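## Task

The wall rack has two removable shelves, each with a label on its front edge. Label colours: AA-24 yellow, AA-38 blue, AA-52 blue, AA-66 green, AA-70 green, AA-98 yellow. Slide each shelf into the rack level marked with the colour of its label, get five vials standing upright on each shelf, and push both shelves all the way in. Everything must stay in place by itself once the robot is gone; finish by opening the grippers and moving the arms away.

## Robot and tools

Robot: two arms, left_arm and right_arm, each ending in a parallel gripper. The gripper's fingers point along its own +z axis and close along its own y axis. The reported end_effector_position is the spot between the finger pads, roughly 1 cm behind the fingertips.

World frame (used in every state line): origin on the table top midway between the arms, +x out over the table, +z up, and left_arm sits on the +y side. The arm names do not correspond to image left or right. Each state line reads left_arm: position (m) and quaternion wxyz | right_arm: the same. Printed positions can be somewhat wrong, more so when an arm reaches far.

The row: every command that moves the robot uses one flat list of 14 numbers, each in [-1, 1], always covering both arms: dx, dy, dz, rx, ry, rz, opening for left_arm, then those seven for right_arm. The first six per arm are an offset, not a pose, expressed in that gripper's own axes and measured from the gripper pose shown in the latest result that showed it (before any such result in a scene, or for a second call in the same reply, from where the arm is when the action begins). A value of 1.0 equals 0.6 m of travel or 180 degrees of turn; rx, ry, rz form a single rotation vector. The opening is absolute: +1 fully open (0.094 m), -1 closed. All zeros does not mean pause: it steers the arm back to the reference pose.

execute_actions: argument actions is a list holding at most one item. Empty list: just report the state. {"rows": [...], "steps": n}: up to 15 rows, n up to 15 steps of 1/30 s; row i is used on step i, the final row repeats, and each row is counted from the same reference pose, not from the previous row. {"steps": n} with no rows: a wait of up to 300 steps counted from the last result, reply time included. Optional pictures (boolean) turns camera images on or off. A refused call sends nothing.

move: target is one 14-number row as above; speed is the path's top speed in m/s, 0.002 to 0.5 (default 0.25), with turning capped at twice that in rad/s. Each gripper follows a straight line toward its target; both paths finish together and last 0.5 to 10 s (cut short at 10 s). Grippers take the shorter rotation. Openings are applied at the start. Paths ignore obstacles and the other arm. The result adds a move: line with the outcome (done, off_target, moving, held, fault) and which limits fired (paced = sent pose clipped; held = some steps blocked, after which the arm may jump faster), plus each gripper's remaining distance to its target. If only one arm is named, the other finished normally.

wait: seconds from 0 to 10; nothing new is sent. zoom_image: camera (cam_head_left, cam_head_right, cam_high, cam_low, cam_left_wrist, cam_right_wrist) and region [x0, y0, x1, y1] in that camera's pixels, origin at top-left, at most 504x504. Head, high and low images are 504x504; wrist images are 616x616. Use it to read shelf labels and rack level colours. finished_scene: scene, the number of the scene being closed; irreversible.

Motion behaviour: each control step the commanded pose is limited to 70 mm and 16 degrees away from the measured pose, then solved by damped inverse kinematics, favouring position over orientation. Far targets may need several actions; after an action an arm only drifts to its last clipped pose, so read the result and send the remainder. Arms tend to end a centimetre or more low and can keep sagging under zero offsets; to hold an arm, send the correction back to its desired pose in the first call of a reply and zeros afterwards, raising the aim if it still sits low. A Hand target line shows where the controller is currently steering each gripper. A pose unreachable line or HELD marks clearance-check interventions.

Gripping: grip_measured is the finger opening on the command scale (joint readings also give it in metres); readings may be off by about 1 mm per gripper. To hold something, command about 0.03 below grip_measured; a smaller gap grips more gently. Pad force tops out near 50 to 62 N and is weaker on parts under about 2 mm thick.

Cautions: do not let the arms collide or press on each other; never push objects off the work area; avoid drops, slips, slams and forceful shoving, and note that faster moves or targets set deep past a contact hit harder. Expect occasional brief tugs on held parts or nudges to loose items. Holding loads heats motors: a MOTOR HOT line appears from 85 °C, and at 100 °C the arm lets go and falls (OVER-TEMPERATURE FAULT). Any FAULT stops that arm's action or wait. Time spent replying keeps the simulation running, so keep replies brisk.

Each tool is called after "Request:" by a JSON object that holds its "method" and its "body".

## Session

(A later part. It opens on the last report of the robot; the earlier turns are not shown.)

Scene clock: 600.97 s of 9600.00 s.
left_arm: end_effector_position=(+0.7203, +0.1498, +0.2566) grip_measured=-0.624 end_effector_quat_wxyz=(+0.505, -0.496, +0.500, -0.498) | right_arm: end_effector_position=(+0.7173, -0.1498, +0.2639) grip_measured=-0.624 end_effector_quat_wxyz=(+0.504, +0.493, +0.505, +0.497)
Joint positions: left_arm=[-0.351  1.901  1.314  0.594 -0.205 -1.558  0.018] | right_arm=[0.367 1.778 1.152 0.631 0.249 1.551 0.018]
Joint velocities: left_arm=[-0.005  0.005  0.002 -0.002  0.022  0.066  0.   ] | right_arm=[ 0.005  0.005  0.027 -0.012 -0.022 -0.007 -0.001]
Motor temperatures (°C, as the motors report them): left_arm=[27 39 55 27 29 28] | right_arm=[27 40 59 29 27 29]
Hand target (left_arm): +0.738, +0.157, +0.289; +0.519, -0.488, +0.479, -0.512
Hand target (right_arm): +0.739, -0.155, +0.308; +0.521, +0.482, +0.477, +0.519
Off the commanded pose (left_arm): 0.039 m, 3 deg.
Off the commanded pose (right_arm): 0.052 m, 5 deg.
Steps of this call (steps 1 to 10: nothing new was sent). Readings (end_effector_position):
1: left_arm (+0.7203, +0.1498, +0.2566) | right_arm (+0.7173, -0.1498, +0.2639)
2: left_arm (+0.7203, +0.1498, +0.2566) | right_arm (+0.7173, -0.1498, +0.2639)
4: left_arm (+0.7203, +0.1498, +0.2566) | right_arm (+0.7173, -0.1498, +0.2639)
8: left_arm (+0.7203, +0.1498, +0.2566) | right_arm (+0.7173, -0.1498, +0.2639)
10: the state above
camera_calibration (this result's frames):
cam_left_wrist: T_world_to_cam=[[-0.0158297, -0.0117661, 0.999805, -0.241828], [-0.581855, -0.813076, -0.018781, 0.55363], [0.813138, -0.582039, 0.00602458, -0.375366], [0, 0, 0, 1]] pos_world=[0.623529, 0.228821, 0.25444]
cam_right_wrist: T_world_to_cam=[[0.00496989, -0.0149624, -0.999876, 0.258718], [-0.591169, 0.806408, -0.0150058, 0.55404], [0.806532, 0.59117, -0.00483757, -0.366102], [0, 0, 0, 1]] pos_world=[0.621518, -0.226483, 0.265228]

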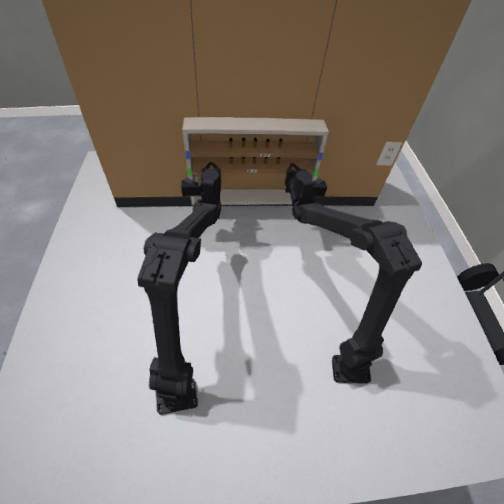

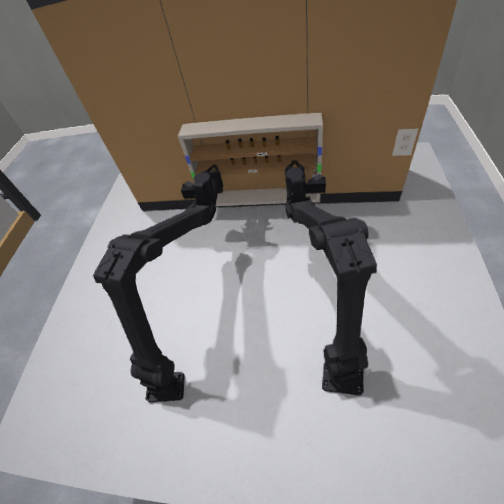

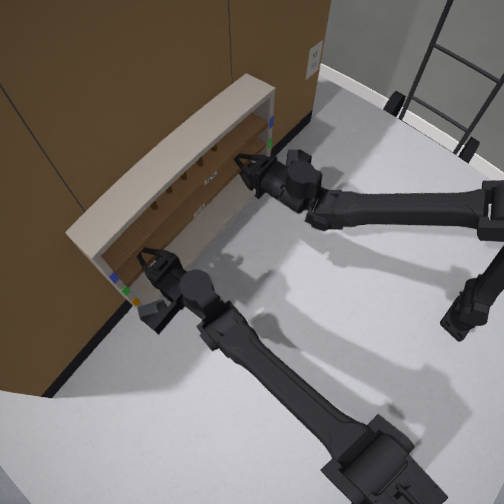

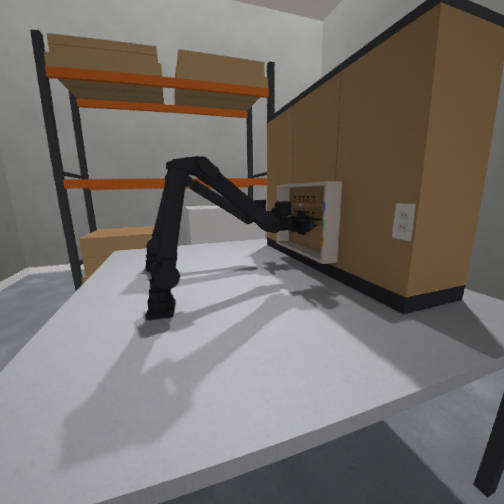

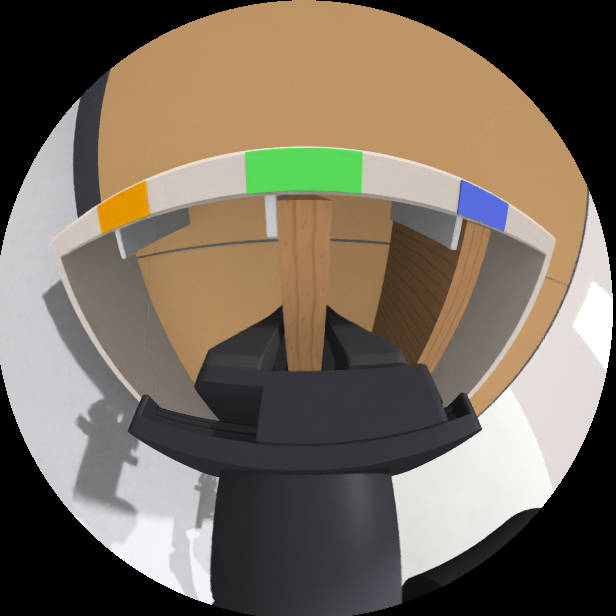

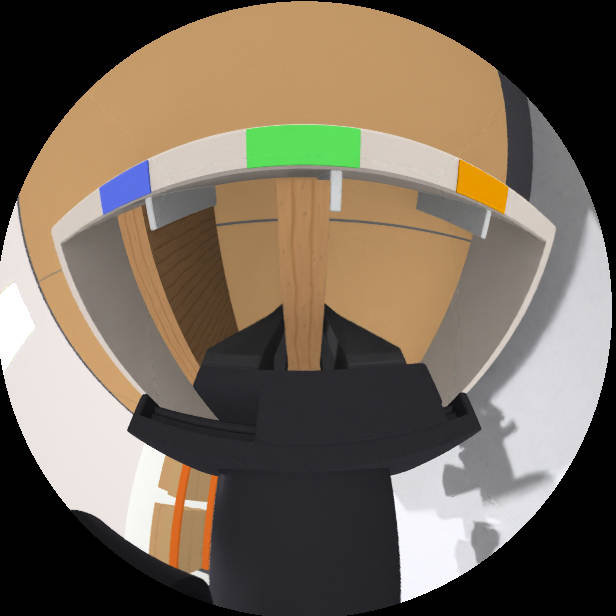

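Request:
{"method": "execute_actions", "body": {"actions": [{"rows": [
[-0.0108,-0.0513,0.0359,0.0175,-0.0040,-0.0039,-0.66, -0.0066,0.0710,0.0453,-0.0241,-0.0037,0.0067,-0.66],
[-0.0106,-0.0486,0.0347,0.0166,-0.0039,-0.0037,-0.66, -0.0065,0.0680,0.0438,-0.0231,-0.0036,0.0063,-0.66],
[-0.0102,-0.0448,0.0331,0.0154,-0.0037,-0.0034,-0.66, -0.0064,0.0641,0.0419,-0.0218,-0.0035,0.0057,-0.66],
[-0.0098,-0.0406,0.0313,0.0140,-0.0035,-0.0030,-0.66, -0.0062,0.0596,0.0397,-0.0203,-0.0033,0.0051,-0.66],
[-0.0095,-0.0365,0.0295,0.0127,-0.0033,-0.0026,-0.66, -0.0061,0.0551,0.0374,-0.0188,-0.0032,0.0045,-0.66],
[-0.0091,-0.0323,0.0277,0.0113,-0.0032,-0.0023,-0.66, -0.0059,0.0506,0.0352,-0.0172,-0.0030,0.0039,-0.66],
[-0.0087,-0.0281,0.0259,0.0099,-0.0030,-0.0019,-0.66, -0.0058,0.0462,0.0330,-0.0157,-0.0028,0.0032,-0.66],
[-0.0083,-0.0239,0.0241,0.0086,-0.0028,-0.0015,-0.66, -0.0056,0.0417,0.0308,-0.0142,-0.0027,0.0026,-0.66],
[-0.0079,-0.0197,0.0223,0.0072,-0.0026,-0.0011,-0.66, -0.0055,0.0372,0.0286,-0.0127,-0.0025,0.0020,-0.66],
[-0.0075,-0.0155,0.0205,0.0059,-0.0024,-0.0008,-0.66, -0.0053,0.0327,0.0264,-0.0112,-0.0023,0.0013,-0.66],
[-0.0072,-0.0118,0.0189,0.0047,-0.0022,-0.0005,-0.66, -0.0052,0.0288,0.0244,-0.0098,-0.0022,0.0008,-0.66],
[-0.0069,-0.0090,0.0177,0.0038,-0.0021,-0.0002,-0.66, -0.0051,0.0258,0.0229,-0.0088,-0.0021,0.0004,-0.66],
[-0.0067,-0.0067,0.0167,0.0030,-0.0020,0,-0.66, -0.0050,0.0233,0.0217,-0.0080,-0.0020,0,-0.66]
], "steps": 15}], "pictures": false}}

Request:
{"method": "execute_actions", "body": {"actions": [{"rows": [
[-0.006,-0.008,0.015,0.0035,-0.002,0,-0.63, -0.0045,0.024,0.020,-0.0085,-0.002,0,-0.63],
[-0.006,-0.008,0.014,0.0035,-0.002,0,-0.60, -0.0045,0.024,0.019,-0.0085,-0.002,0,-0.60],
[-0.005,-0.008,0.013,0.0035,-0.002,0,-0.56, -0.004,0.024,0.018,-0.0085,-0.002,0,-0.56],
[-0.005,-0.008,0.012,0.0035,-0.002,0,-0.51, -0.004,0.024,0.017,-0.0085,-0.002,0,-0.51],
[-0.005,-0.008,0.012,0.0035,-0.002,0,-0.45, -0.004,0.024,0.017,-0.0085,-0.002,0,-0.45],
[-0.005,-0.008,0.012,0.0035,-0.002,0,-0.38, -0.004,0.024,0.017,-0.0085,-0.002,0,-0.38],
[-0.005,-0.008,0.012,0.0035,-0.002,0,-0.30, -0.004,0.024,0.017,-0.0085,-0.002,0,-0.30],
[-0.005,-0.008,0.012,0.0035,-0.002,0,-0.22, -0.004,0.024,0.017,-0.0085,-0.002,0,-0.22],
[-0.005,-0.008,0.012,0.0035,-0.002,0,-0.14, -0.004,0.024,0.017,-0.0085,-0.002,0,-0.14],
[-0.005,-0.008,0.012,0.0035,-0.002,0,-0.06, -0.004,0.024,0.017,-0.0085,-0.002,0,-0.06],
[-0.005,-0.008,0.012,0.0035,-0.002,0,0.0, -0.004,0.024,0.017,-0.0085,-0.002,0,0.0],
[-0.005,-0.008,0.012,0.0035,-0.002,0,0.05, -0.004,0.024,0.017,-0.0085,-0.002,0,0.05]
], "steps": 15}]}}

Scene clock: 616.97 s of 9600.00 s.
left_arm: end_effector_position=(+0.7203, +0.1498, +0.2566) grip_measured=-0.624 end_effector_quat_wxyz=(+0.505, -0.496, +0.500, -0.498) | right_arm: end_effector_position=(+0.7174, -0.1498, +0.2637) grip_measured=-0.624 end_effector_quat_wxyz=(+0.504, +0.493, +0.505, +0.497)
Joint positions: left_arm=[-0.351  1.901  1.314  0.594 -0.205 -1.558  0.018] | right_arm=[0.367 1.779 1.152 0.631 0.249 1.551 0.018]
Joint velocities: left_arm=[-0.005 -0.015 -0.017  0.007  0.007 -0.037  0.   ] | right_arm=[-0.005 -0.024 -0.007 -0.012 -0.037 -0.022 -0.001]
Motor temperatures (°C, as the motors report them): left_arm=[27 39 57 27 29 28] | right_arm=[27 40 60 29 27 29]
Hand target (left_arm): +0.730, +0.154, +0.261; +0.509, -0.495, +0.496, -0.499
Hand target (right_arm): +0.729, -0.153, +0.278; +0.512, +0.489, +0.497, +0.502
Off the commanded pose (left_arm): 0.012 m, 1 deg.
Off the commanded pose (right_arm): 0.020 m, 2 deg.
Steps of this call (steps 1 to 90: nothing new was sent; then 12.50 s passed at rest; steps 91 to 105: all 15 steps of this action). Readings (end_effector_position):
91: left_arm (+0.7203, +0.1498, +0.2566) | right_arm (+0.7173, -0.1498, +0.2639)
92: left_arm (+0.7203, +0.1498, +0.2566) | right_arm (+0.7173, -0.1498, +0.2639)
94: left_arm (+0.7203, +0.1498, +0.2566) | right_arm (+0.7173, -0.1498, +0.2639)
98: left_arm (+0.7203, +0.1498, +0.2566) | right_arm (+0.7173, -0.1498, +0.2639)
105: the state above

Scene clock: 617.47 s of 9600.00 s.
left_arm: end_effector_position=(+0.7203, +0.1498, +0.2563) grip_measured=+0.048 end_effector_quat_wxyz=(+0.505, -0.496, +0.500, -0.498) | right_arm: end_effector_position=(+0.7174, -0.1498, +0.2637) grip_measured=+0.048 end_effector_quat_wxyz=(+0.504, +0.493, +0.505, +0.497)
Joint positions: left_arm=[-0.351  1.902  1.314  0.594 -0.205 -1.558  0.049] | right_arm=[0.367 1.779 1.152 0.631 0.249 1.551 0.049]
Joint velocities: left_arm=[-0.024 -0.005 -0.007 -0.002  0.007 -0.007  0.001] | right_arm=[-0.005 -0.015 -0.017 -0.017  0.037  0.051  0.   ]
Motor temperatures (°C, as the motors report them): left_arm=[27 39 57 27 29 28] | right_arm=[27 40 60 29 27 29]
Hand target (left_arm): +0.727, +0.153, +0.261; +0.509, -0.495, +0.496, -0.499
Hand target (right_arm): +0.727, -0.152, +0.278; +0.513, +0.488, +0.496, +0.502
Off the commanded pose (left_arm): 0.009 m, 1 deg.
Off the commanded pose (right_arm): 0.018 m, 2 deg.
Steps of this call (steps 1 to 15: all 15 steps of this action). Readings (end_effector_position):
1: left_arm (+0.7203, +0.1498, +0.2566) | right_arm (+0.7174, -0.1498, +0.2637)
2: left_arm (+0.7203, +0.1498, +0.2566) | right_arm (+0.7174, -0.1498, +0.2637)
4: left_arm (+0.7203, +0.1498, +0.2563) | right_arm (+0.7174, -0.1498, +0.2637)
8: left_arm (+0.7203, +0.1498, +0.2563) | right_arm (+0.7174, -0.1498, +0.2637)
15: the state above
camera_calibration (this result's frames):
cam_left_wrist: T_world_to_cam=[[-0.0154561, -0.0118428, 0.99981, -0.241801], [-0.581862, -0.813074, -0.0186259, 0.55361], [0.813141, -0.58204, 0.00567607, -0.37532], [0, 0, 0, 1]] pos_world=[0.623575, 0.228811, 0.254197]
cam_right_wrist: T_world_to_cam=[[0.00460062, -0.015058, -0.999876, 0.258704], [-0.591175, 0.806407, -0.0148645, 0.554022], [0.806531, 0.59117, -0.00519192, -0.366055], [0, 0, 0, 1]] pos_world=[0.621568, -0.22647, 0.265006]

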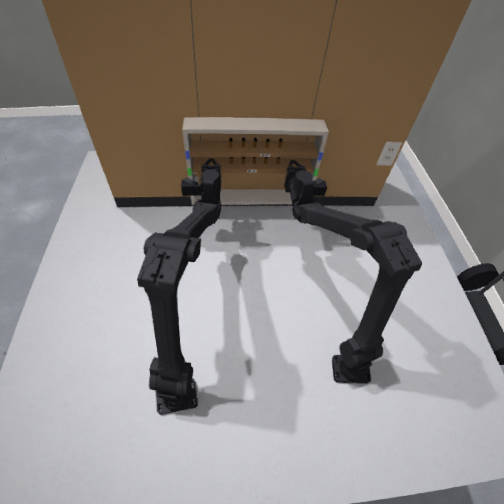

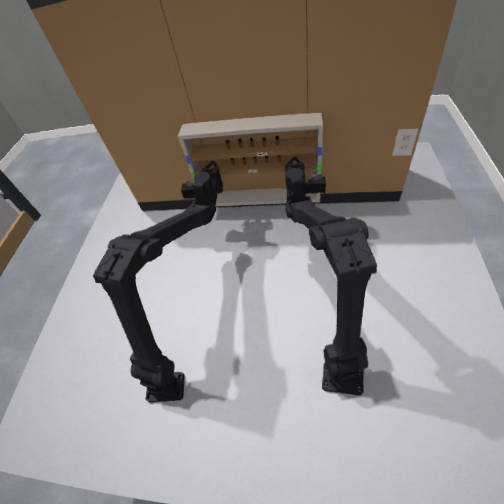

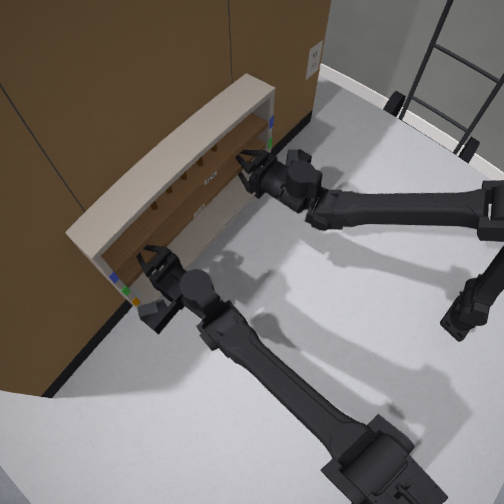

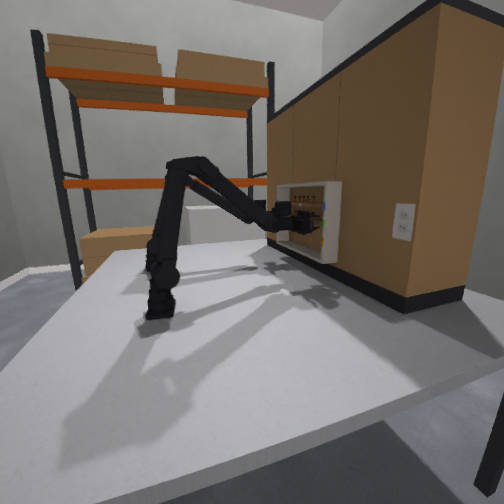

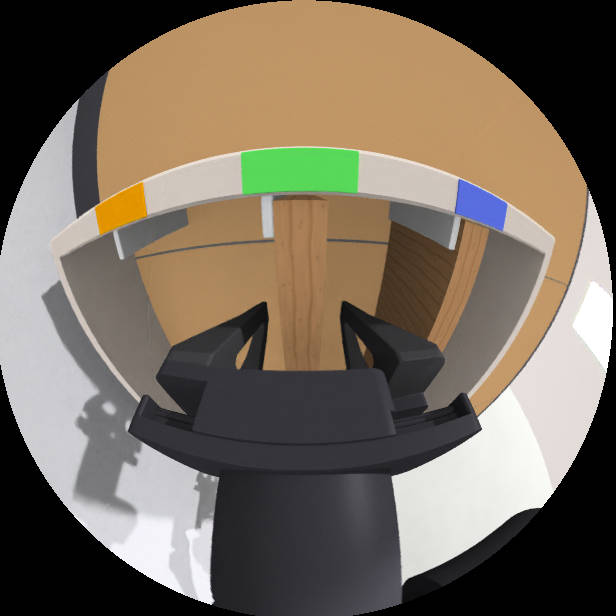

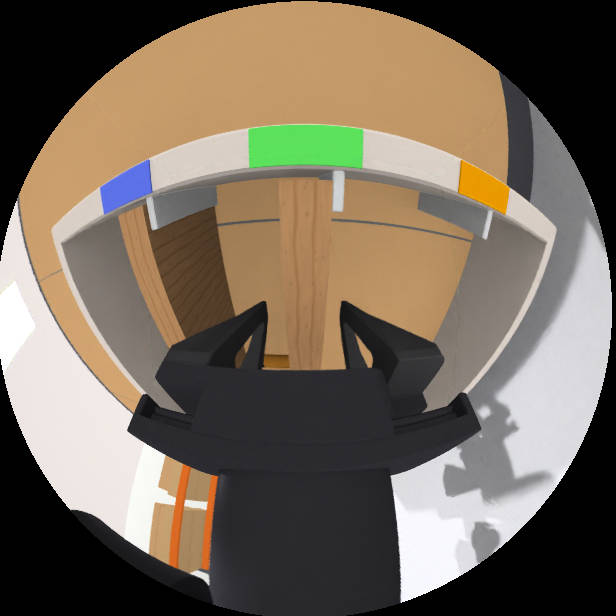

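Request:
{"method": "execute_actions", "body": {"actions": [{"rows": [
[-0.004,-0.011,0.007,0.005,-0.001,0,0.1, -0.003,0.027,0.010,-0.0095,-0.001,0,0.1],
[-0.002,-0.014,0.001,0.0065,0,0,0.1, -0.002,0.030,0.002,-0.0105,0,0,0.1],
[0,-0.0167,-0.006,0.008,0,0,0.1, 0,0.0317,-0.007,-0.011,0,0,0.1],
[0,-0.0167,-0.014,0.008,0,0,0.1, 0,0.0317,-0.015,-0.011,0,0,0.1],
[0,-0.0167,-0.023,0.008,0,0,0.1, 0,0.0317,-0.024,-0.011,0,0,0.1],
[0,-0.0167,-0.033,0.008,0,0,0.1, 0,0.0317,-0.034,-0.011,0,0,0.1],
[0,-0.0167,-0.043,0.008,0,0,0.1, 0,0.0317,-0.044,-0.011,0,0,0.1],
[0,-0.0167,-0.053,0.008,0,0,0.1, 0,0.0317,-0.054,-0.011,0,0,0.1],
[0,-0.0167,-0.063,0.008,0,0,0.1, 0,0.0317,-0.064,-0.011,0,0,0.1],
[0,-0.0167,-0.073,0.008,0,0,0.1, 0,0.0317,-0.074,-0.011,0,0,0.1],
[0,-0.0167,-0.082,0.008,0,0,0.1, 0,0.0317,-0.083,-0.011,0,0,0.1],
[0,-0.0167,-0.090,0.008,0,0,0.1, 0,0.0317,-0.091,-0.011,0,0,0.1],
[0,-0.0167,-0.096,0.008,0,0,0.1, 0,0.0317,-0.097,-0.011,0,0,0.1],
[0,-0.0167,-0.099,0.008,0,0,0.1, 0,0.0317,-0.100,-0.011,0,0,0.1],
[0,-0.0167,-0.100,0.008,0,0,0.1, 0,0.0317,-0.101,-0.011,0,0,0.1]
], "steps": 15}], "pictures": false}}

Request:
{"method": "execute_actions", "body": {"actions": [{"steps": 10}]}}

Request:
{"method": "zoom_image", "body": {"camera": "cam_left_wrist", "region": [240, 160, 460, 300]}}

Request:
{"method": "zoom_image", "body": {"camera": "cam_right_wrist", "region": [150, 140, 370, 280]}}

Scene clock: 628.77 s of 9600.00 s.
left_arm: end_effector_position=(+0.6676, +0.1600, +0.2486) grip_measured=+0.098 end_effector_quat_wxyz=(+0.506, -0.503, +0.501, -0.490) | right_arm: end_effector_position=(+0.6684, -0.1604, +0.2509) grip_measured=+0.098 end_effector_quat_wxyz=(+0.504, +0.502, +0.509, +0.485)
Joint positions: left_arm=[-0.357  1.794  1.135  0.651 -0.226 -1.558  0.052] | right_arm=[0.377 1.682 0.994 0.665 0.275 1.551 0.052]
Joint velocities: left_arm=[-0.054 -0.269 -0.237  0.081 -0.066  0.037  0.001] | right_arm=[ 0.063 -0.298 -0.271  0.046  0.022 -0.022 -0.001]
Motor temperatures (°C, as the motors report them): left_arm=[27 40 53 27 29 28] | right_arm=[27 40 56 29 27 29]
Hand target (left_arm): +0.660, +0.149, +0.265; +0.511, -0.490, +0.494, -0.504
Hand target (right_arm): +0.658, -0.151, +0.281; +0.513, +0.485, +0.496, +0.506
Off the commanded pose (left_arm): 0.022 m, 2 deg.
Off the commanded pose (right_arm): 0.035 m, 4 deg.
Steps of this call (steps 1 to 90: nothing new was sent; then 7.80 s passed at rest; steps 91 to 105: all 15 steps of this action). Readings (end_effector_position):
91: left_arm (+0.7203, +0.1498, +0.2563) | right_arm (+0.7174, -0.1498, +0.2637)
92: left_arm (+0.7203, +0.1498, +0.2563) | right_arm (+0.7174, -0.1498, +0.2637)
94: left_arm (+0.7195, +0.1500, +0.2559) | right_arm (+0.7171, -0.1499, +0.2631)
98: left_arm (+0.7045, +0.1542, +0.2492) | right_arm (+0.7051, -0.1544, +0.2535)
105: the state above

Scene clock: 629.10 s of 9600.00 s.
left_arm: end_effector_position=(+0.6625, +0.1554, +0.2591) grip_measured=+0.098 end_effector_quat_wxyz=(+0.508, -0.497, +0.497, -0.498) | right_arm: end_effector_position=(+0.6620, -0.1557, +0.2611) grip_measured=+0.098 end_effector_quat_wxyz=(+0.505, +0.497, +0.506, +0.493)
Joint positions: left_arm=[-0.365  1.775  1.126  0.66  -0.227 -1.558  0.052] | right_arm=[0.386 1.66  0.984 0.671 0.276 1.551 0.052]
Joint velocities: left_arm=[-0.015 -0.005 -0.007 -0.007  0.037 -0.022 -0.001] | right_arm=[-0.005 -0.005  0.002 -0.012 -0.037 -0.066  0.   ]
Motor temperatures (°C, as the motors report them): left_arm=[27 40 53 27 29 28] | right_arm=[27 40 56 29 27 29]
Hand target (left_arm): +0.661, +0.149, +0.265; +0.511, -0.490, +0.494, -0.504
Hand target (right_arm): +0.658, -0.150, +0.281; +0.513, +0.485, +0.496, +0.506
Off the commanded pose (left_arm): 0.009 m, 1 deg.
Off the commanded pose (right_arm): 0.023 m, 3 deg.
Steps of this call (steps 1 to 10: nothing new was sent). Readings (end_effector_position):
1: left_arm (+0.6652, +0.1594, +0.2508) | right_arm (+0.6653, -0.1595, +0.2529)
2: left_arm (+0.6638, +0.1584, +0.2535) | right_arm (+0.6636, -0.1584, +0.2555)
4: left_arm (+0.6629, +0.1567, +0.2577) | right_arm (+0.6623, -0.1564, +0.2596)
8: left_arm (+0.6625, +0.1554, +0.2591) | right_arm (+0.6620, -0.1557, +0.2611)
10: the state above
camera_calibration (this result's frames):
cam_left_wrist: T_world_to_cam=[[-0.0194331, -0.010917, 0.999752, -0.242929], [-0.575564, -0.81751, -0.0201147, 0.521443], [0.817526, -0.575812, 0.00960326, -0.329982], [0, 0, 0, 1]] pos_world=[0.565171, 0.233625, 0.256526]
cam_right_wrist: T_world_to_cam=[[-0.00399672, -0.017738, -0.999835, 0.261585], [-0.58481, 0.811081, -0.0120517, 0.52181], [0.811161, 0.584665, -0.013615, -0.31974], [0, 0, 0, 1]] pos_world=[0.565566, -0.231649, 0.263477]

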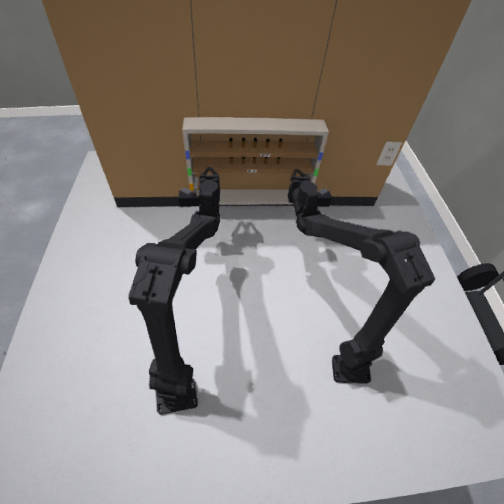

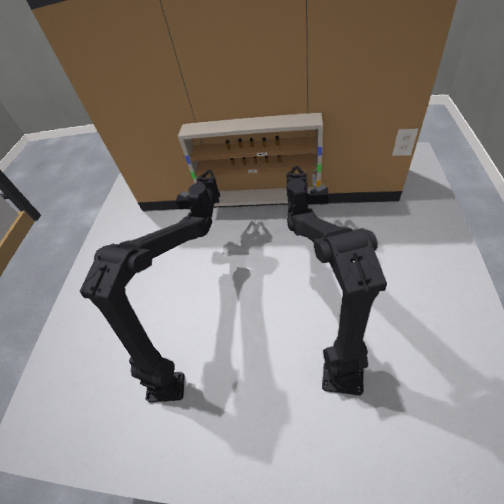

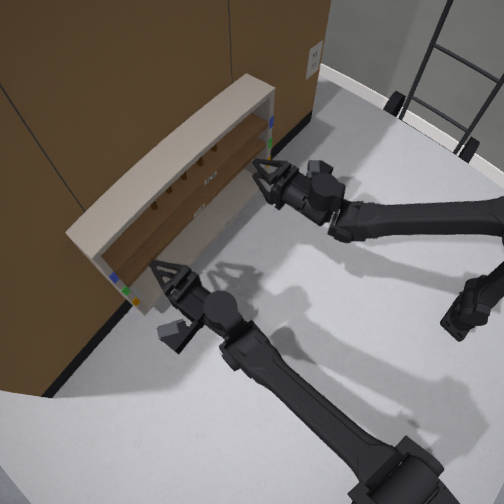

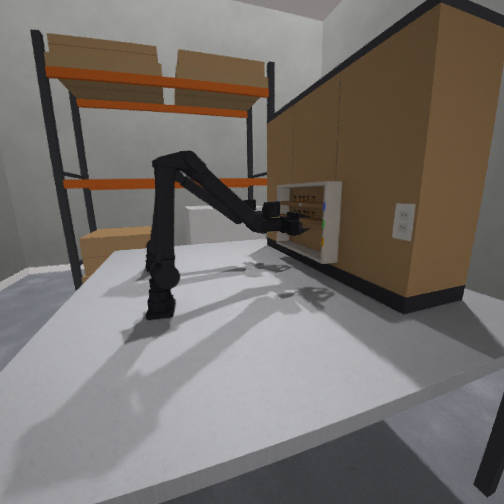

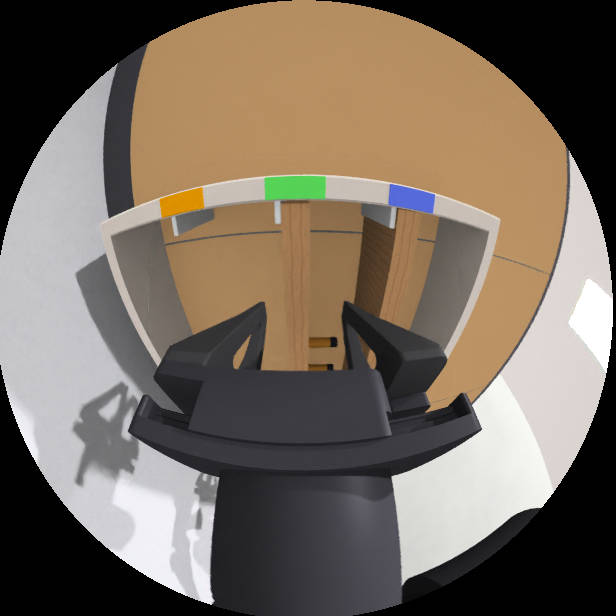

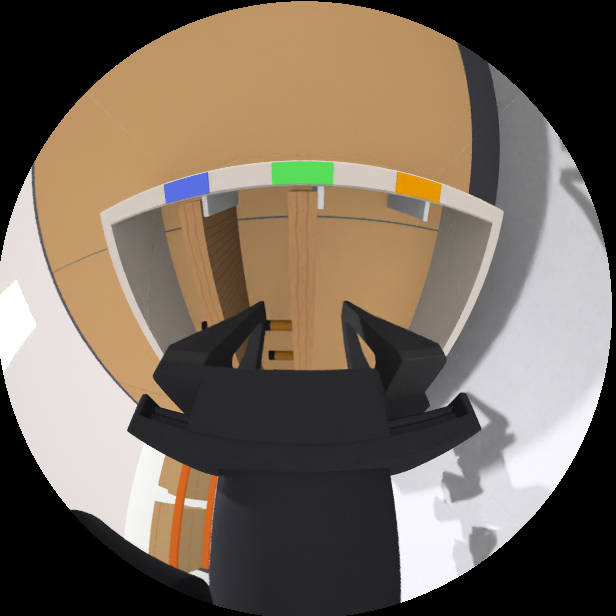

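Region (240, 160, 460, 300) of cam_left_wrist's 616x616 image, scaled by 2.291, with more detail than that image has; it fills the top 321 rows of this view, and the rest is white.

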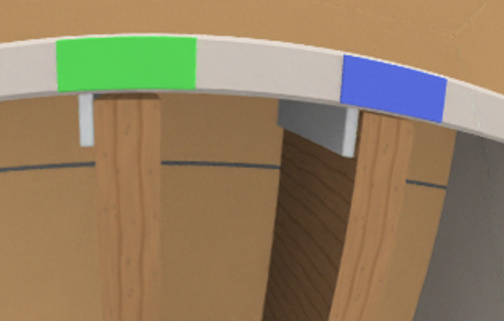

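Region (150, 140, 370, 280) of cam_right_wrist's 616x616 image, scaled by 2.291, with more detail than that image has; it fills the top 321 rows of this view, and the rest is white.

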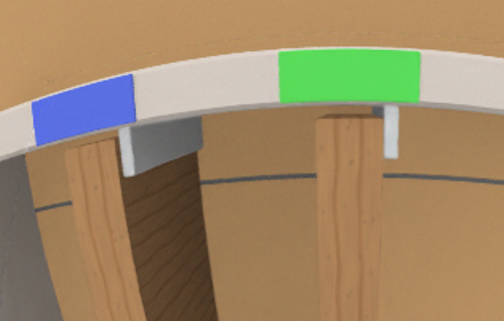

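Request:
{"method": "move", "body": {"target": [-0.02, 0.11, -0.05, 0, 0, 0, 0.1, -0.02, -0.10, -0.05, -0.008, 0, 0, 0.1], "speed": 0.2}}

Request:
{"method": "zoom_image", "body": {"camera": "cam_left_wrist", "region": [320, 180, 480, 290]}}

Request:
{"method": "zoom_image", "body": {"camera": "cam_right_wrist", "region": [130, 170, 290, 280]}}

Scene clock: 638.90 s of 9600.00 s.
left_arm: end_effector_position=(+0.6301, +0.1612, +0.1948) grip_measured=+0.098 end_effector_quat_wxyz=(+0.504, -0.498, +0.503, -0.496) | right_arm: end_effector_position=(+0.6300, -0.1637, +0.1960) grip_measured=+0.098 end_effector_quat_wxyz=(+0.504, +0.495, +0.507, +0.494)
Joint positions: left_arm=[-0.365  1.823  0.981  0.841 -0.219 -1.558  0.052] | right_arm=[0.386 1.726 0.836 0.886 0.27  1.551 0.052]
Joint velocities: left_arm=[-0.015  0.005 -0.002 -0.002 -0.007 -0.022 -0.001] | right_arm=[ 0.005 -0.005  0.012 -0.007  0.007  0.007 -0.001]
Motor temperatures (°C, as the motors report them): left_arm=[27 39 50 27 29 28] | right_arm=[27 40 53 29 27 29]
Hand target (left_arm): +0.632, +0.167, +0.193; +0.508, -0.497, +0.497, -0.497
Hand target (right_arm): +0.632, -0.168, +0.201; +0.511, +0.491, +0.499, +0.499
Off the commanded pose (left_arm): 0.007 m, 1 deg.
Off the commanded pose (right_arm): 0.008 m, 1 deg.
After step 90, 5.97 s passed at rest.
move: done
camera_calibration (this result's frames):
cam_left_wrist: T_world_to_cam=[[-0.00723566, -0.0135544, 0.999882, -0.186483], [-0.581691, -0.813267, -0.015234, 0.508517], [0.813378, -0.581732, -0.00199993, -0.293641], [0, 0, 0, 1]] pos_world=[0.533291, 0.240212, 0.19362]
cam_right_wrist: T_world_to_cam=[[-0.00317457, -0.0175279, -0.999841, 0.195674], [-0.589124, 0.807949, -0.0122933, 0.511076], [0.808036, 0.588992, -0.012891, -0.287484], [0, 0, 0, 1]] pos_world=[0.534006, -0.240168, 0.198219]

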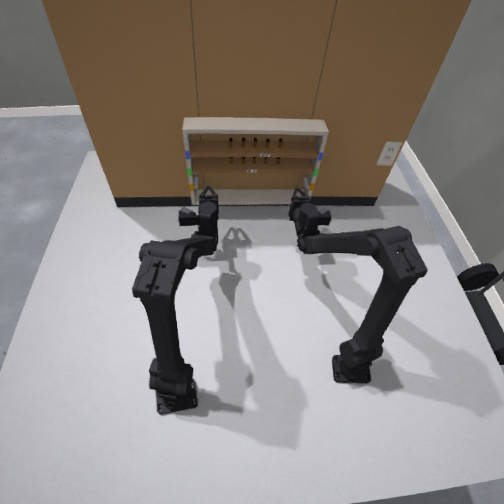

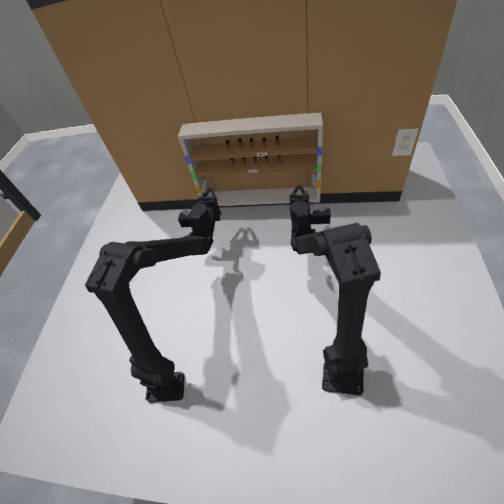

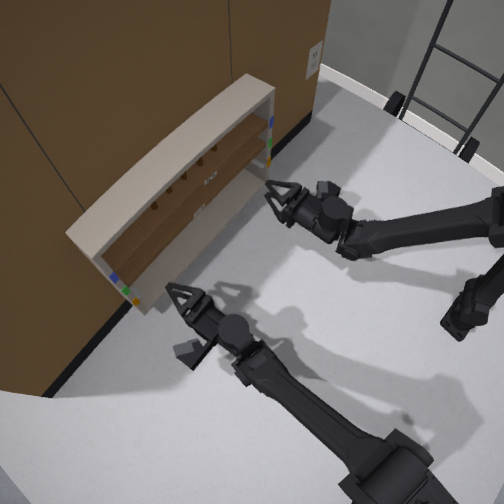

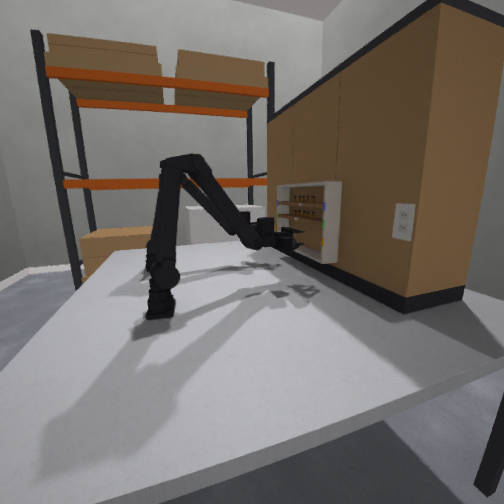

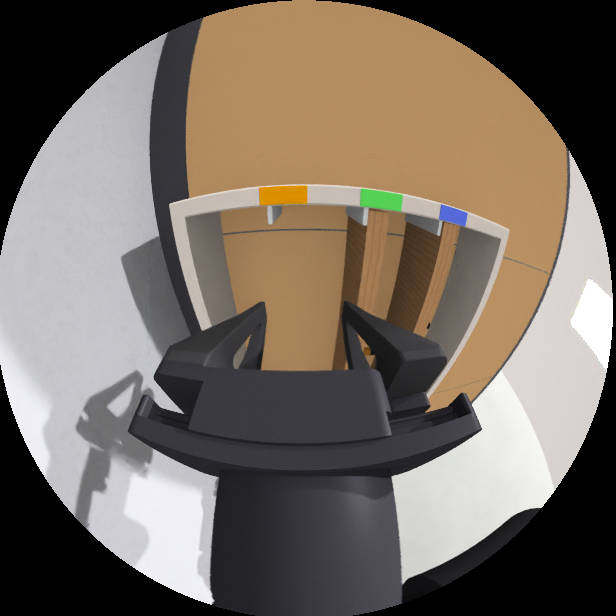

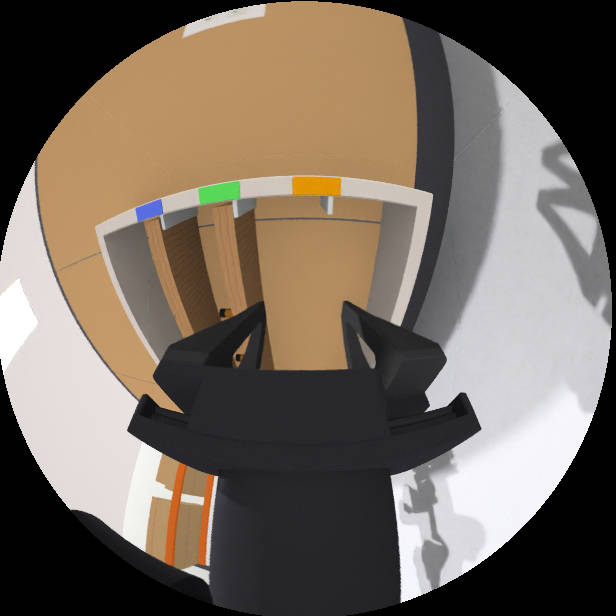

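Region (320, 180, 480, 290) of cam_left_wrist's 616x616 image, scaled by 3.150, with more detail than that image has; it fills the top 346 rows of this view, and the rest is white.

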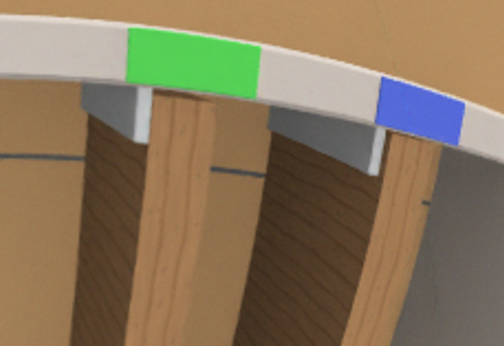

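Region (130, 170, 290, 280) of cam_right_wrist's 616x616 image, scaled by 3.150, with more detail than that image has; it fills the top 346 rows of this view, and the rest is white.

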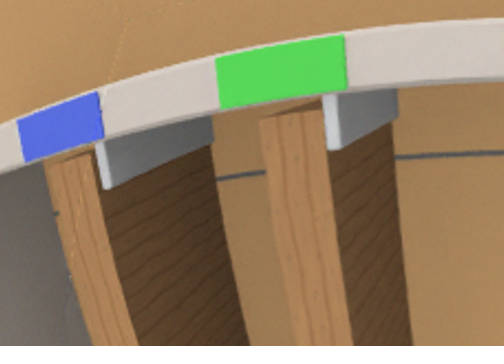

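Request:
{"method": "zoom_image", "body": {"camera": "cam_left_wrist", "region": [400, 205, 470, 255]}}

Request:
{"method": "zoom_image", "body": {"camera": "cam_left_wrist", "region": [335, 195, 405, 245]}}

Request:
{"method": "zoom_image", "body": {"camera": "cam_right_wrist", "region": [135, 195, 205, 245]}}

Request:
{"method": "zoom_image", "body": {"camera": "cam_right_wrist", "region": [200, 185, 270, 235]}}

Request:
{"method": "zoom_image", "body": {"camera": "cam_head_left", "region": [175, 110, 335, 210]}}

Region (400, 205, 470, 255) of cam_left_wrist's 616x616 image, scaled by 7.200, with more detail than that image has; it fills the top 360 rows of this view, and the rest is white.

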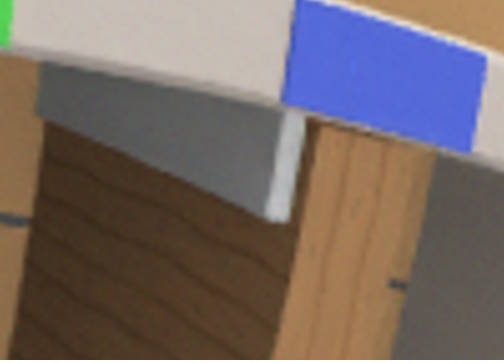

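Region (335, 195, 405, 245) of cam_left_wrist's 616x616 image, scaled by 7.200, with more detail than that image has; it fills the top 360 rows of this view, and the rest is white.

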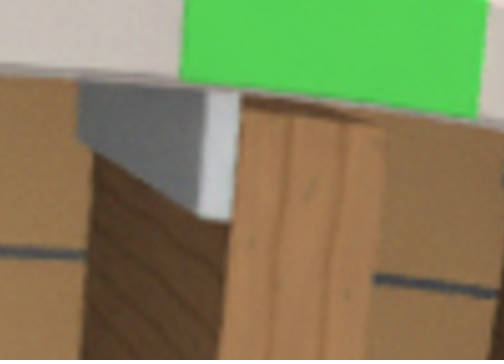

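Region (135, 195, 205, 245) of cam_right_wrist's 616x616 image, scaled by 7.200, with more detail than that image has; it fills the top 360 rows of this view, and the rest is white.

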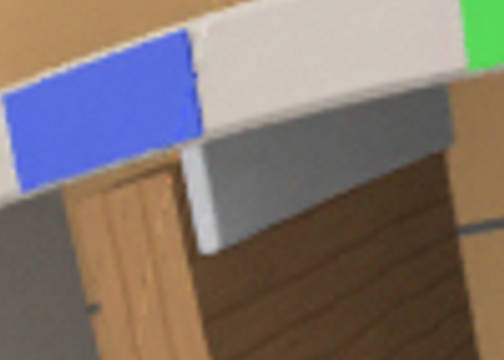

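Region (200, 185, 270, 235) of cam_right_wrist's 616x616 image, scaled by 7.200, with more detail than that image has; it fills the top 360 rows of this view, and the rest is white.

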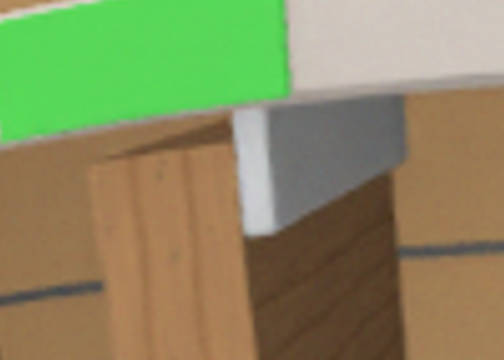

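Region (175, 110, 335, 210) of cam_head_left's 504x504 image, scaled by 3.150, with more detail than that image has; it fills the top 315 rows of this view, and the rest is white.

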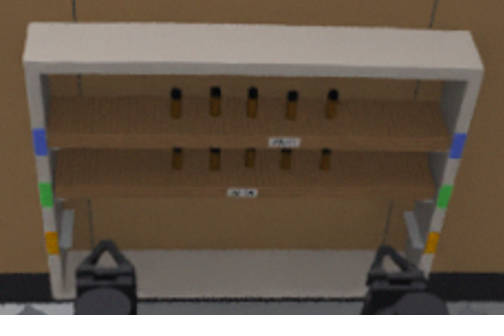

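Request:
{"method": "move", "body": {"target": [0.005, -0.253, 0.042, 0.007, 0, 0, -1, 0.01, 0.28, 0.045, -0.012, 0, 0, -1], "speed": 0.2}}

Scene clock: 654.77 s of 9600.00 s.
left_arm: end_effector_position=(+0.6484, +0.1568, +0.3241) grip_measured=-0.980 end_effector_quat_wxyz=(+0.502, -0.498, +0.505, -0.495) | right_arm: end_effector_position=(+0.6474, -0.1589, +0.3205) grip_measured=-0.980 end_effector_quat_wxyz=(+0.500, +0.499, +0.515, +0.486)
Joint positions: left_arm=[-0.365  1.643  1.159  0.477 -0.217 -1.558  0.001] | right_arm=[0.386 1.523 1.019 0.473 0.27  1.55  0.001]
Joint velocities: left_arm=[ 0.015 -0.015 -0.012 -0.007  0.022 -0.022  0.   ] | right_arm=[-0.015 -0.005 -0.027 -0.027  0.007  0.022 -0.001]
Motor temperatures (°C, as the motors report them): left_arm=[27 39 48 27 29 28] | right_arm=[27 39 50 29 27 29]
Hand target (left_arm): +0.655, +0.158, +0.345; +0.509, -0.492, +0.497, -0.501
Hand target (right_arm): +0.653, -0.158, +0.363; +0.513, +0.486, +0.497, +0.504
Off the commanded pose (left_arm): 0.024 m, 2 deg.
Off the commanded pose (right_arm): 0.045 m, 4 deg.
After step 90, 11.60 s passed at rest.
move: off_target (left_arm, right_arm)
camera_calibration (this result's frames):
cam_left_wrist: T_world_to_cam=[[-0.00280032, -0.014513, 0.999891, -0.318415], [-0.583925, -0.811697, -0.0134168, 0.5181], [0.811803, -0.583898, -0.00620147, -0.308144], [0, 0, 0, 1]] pos_world=[0.551792, 0.235994, 0.323421]
cam_right_wrist: T_world_to_cam=[[-0.0277797, -0.0259224, -0.999278, 0.334739], [-0.589352, 0.807863, -0.0045731, 0.516594], [0.807399, 0.588799, -0.0377196, -0.294462], [0, 0, 0, 1]] pos_world=[0.551503, -0.235281, 0.325753]

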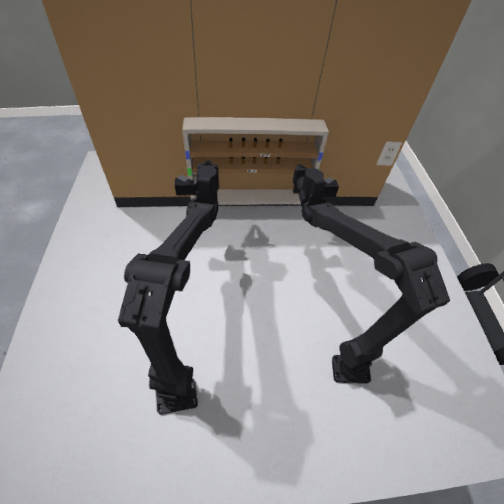

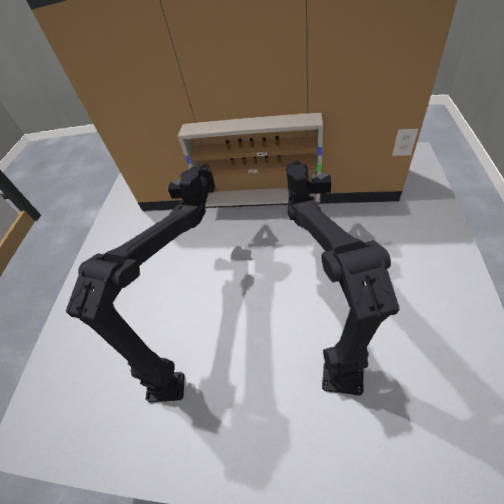

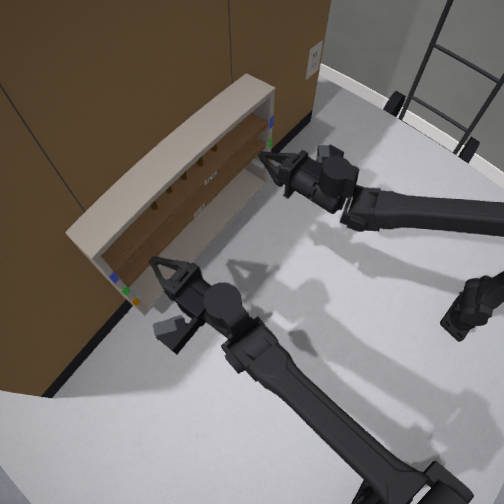

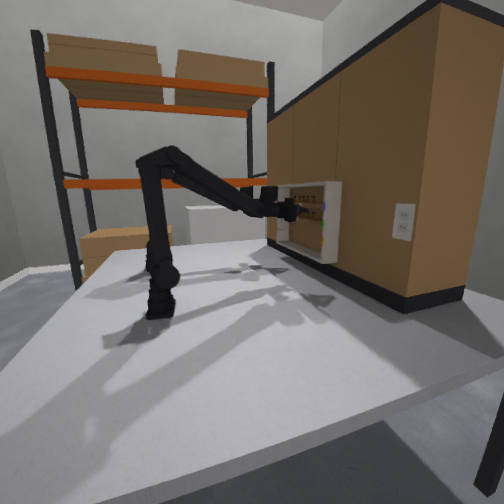

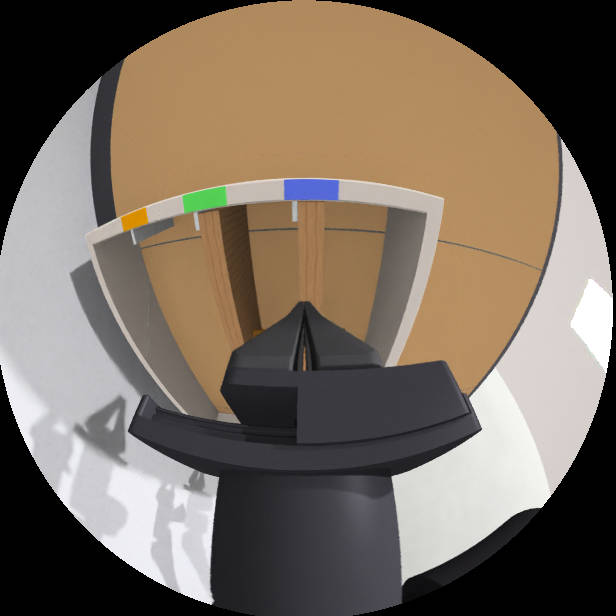

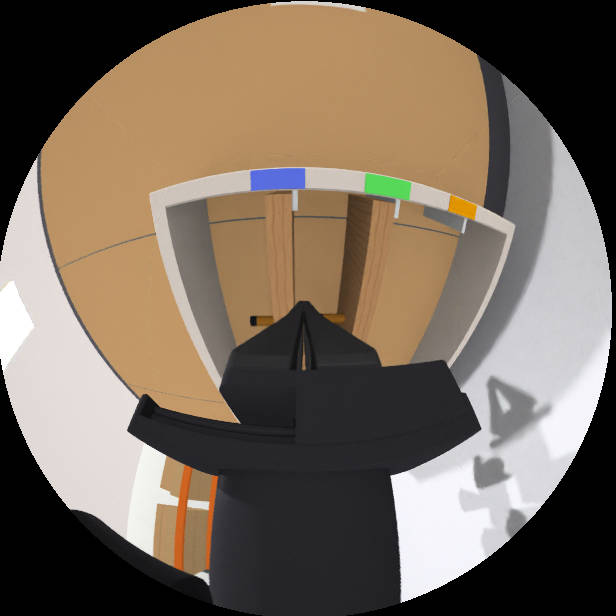

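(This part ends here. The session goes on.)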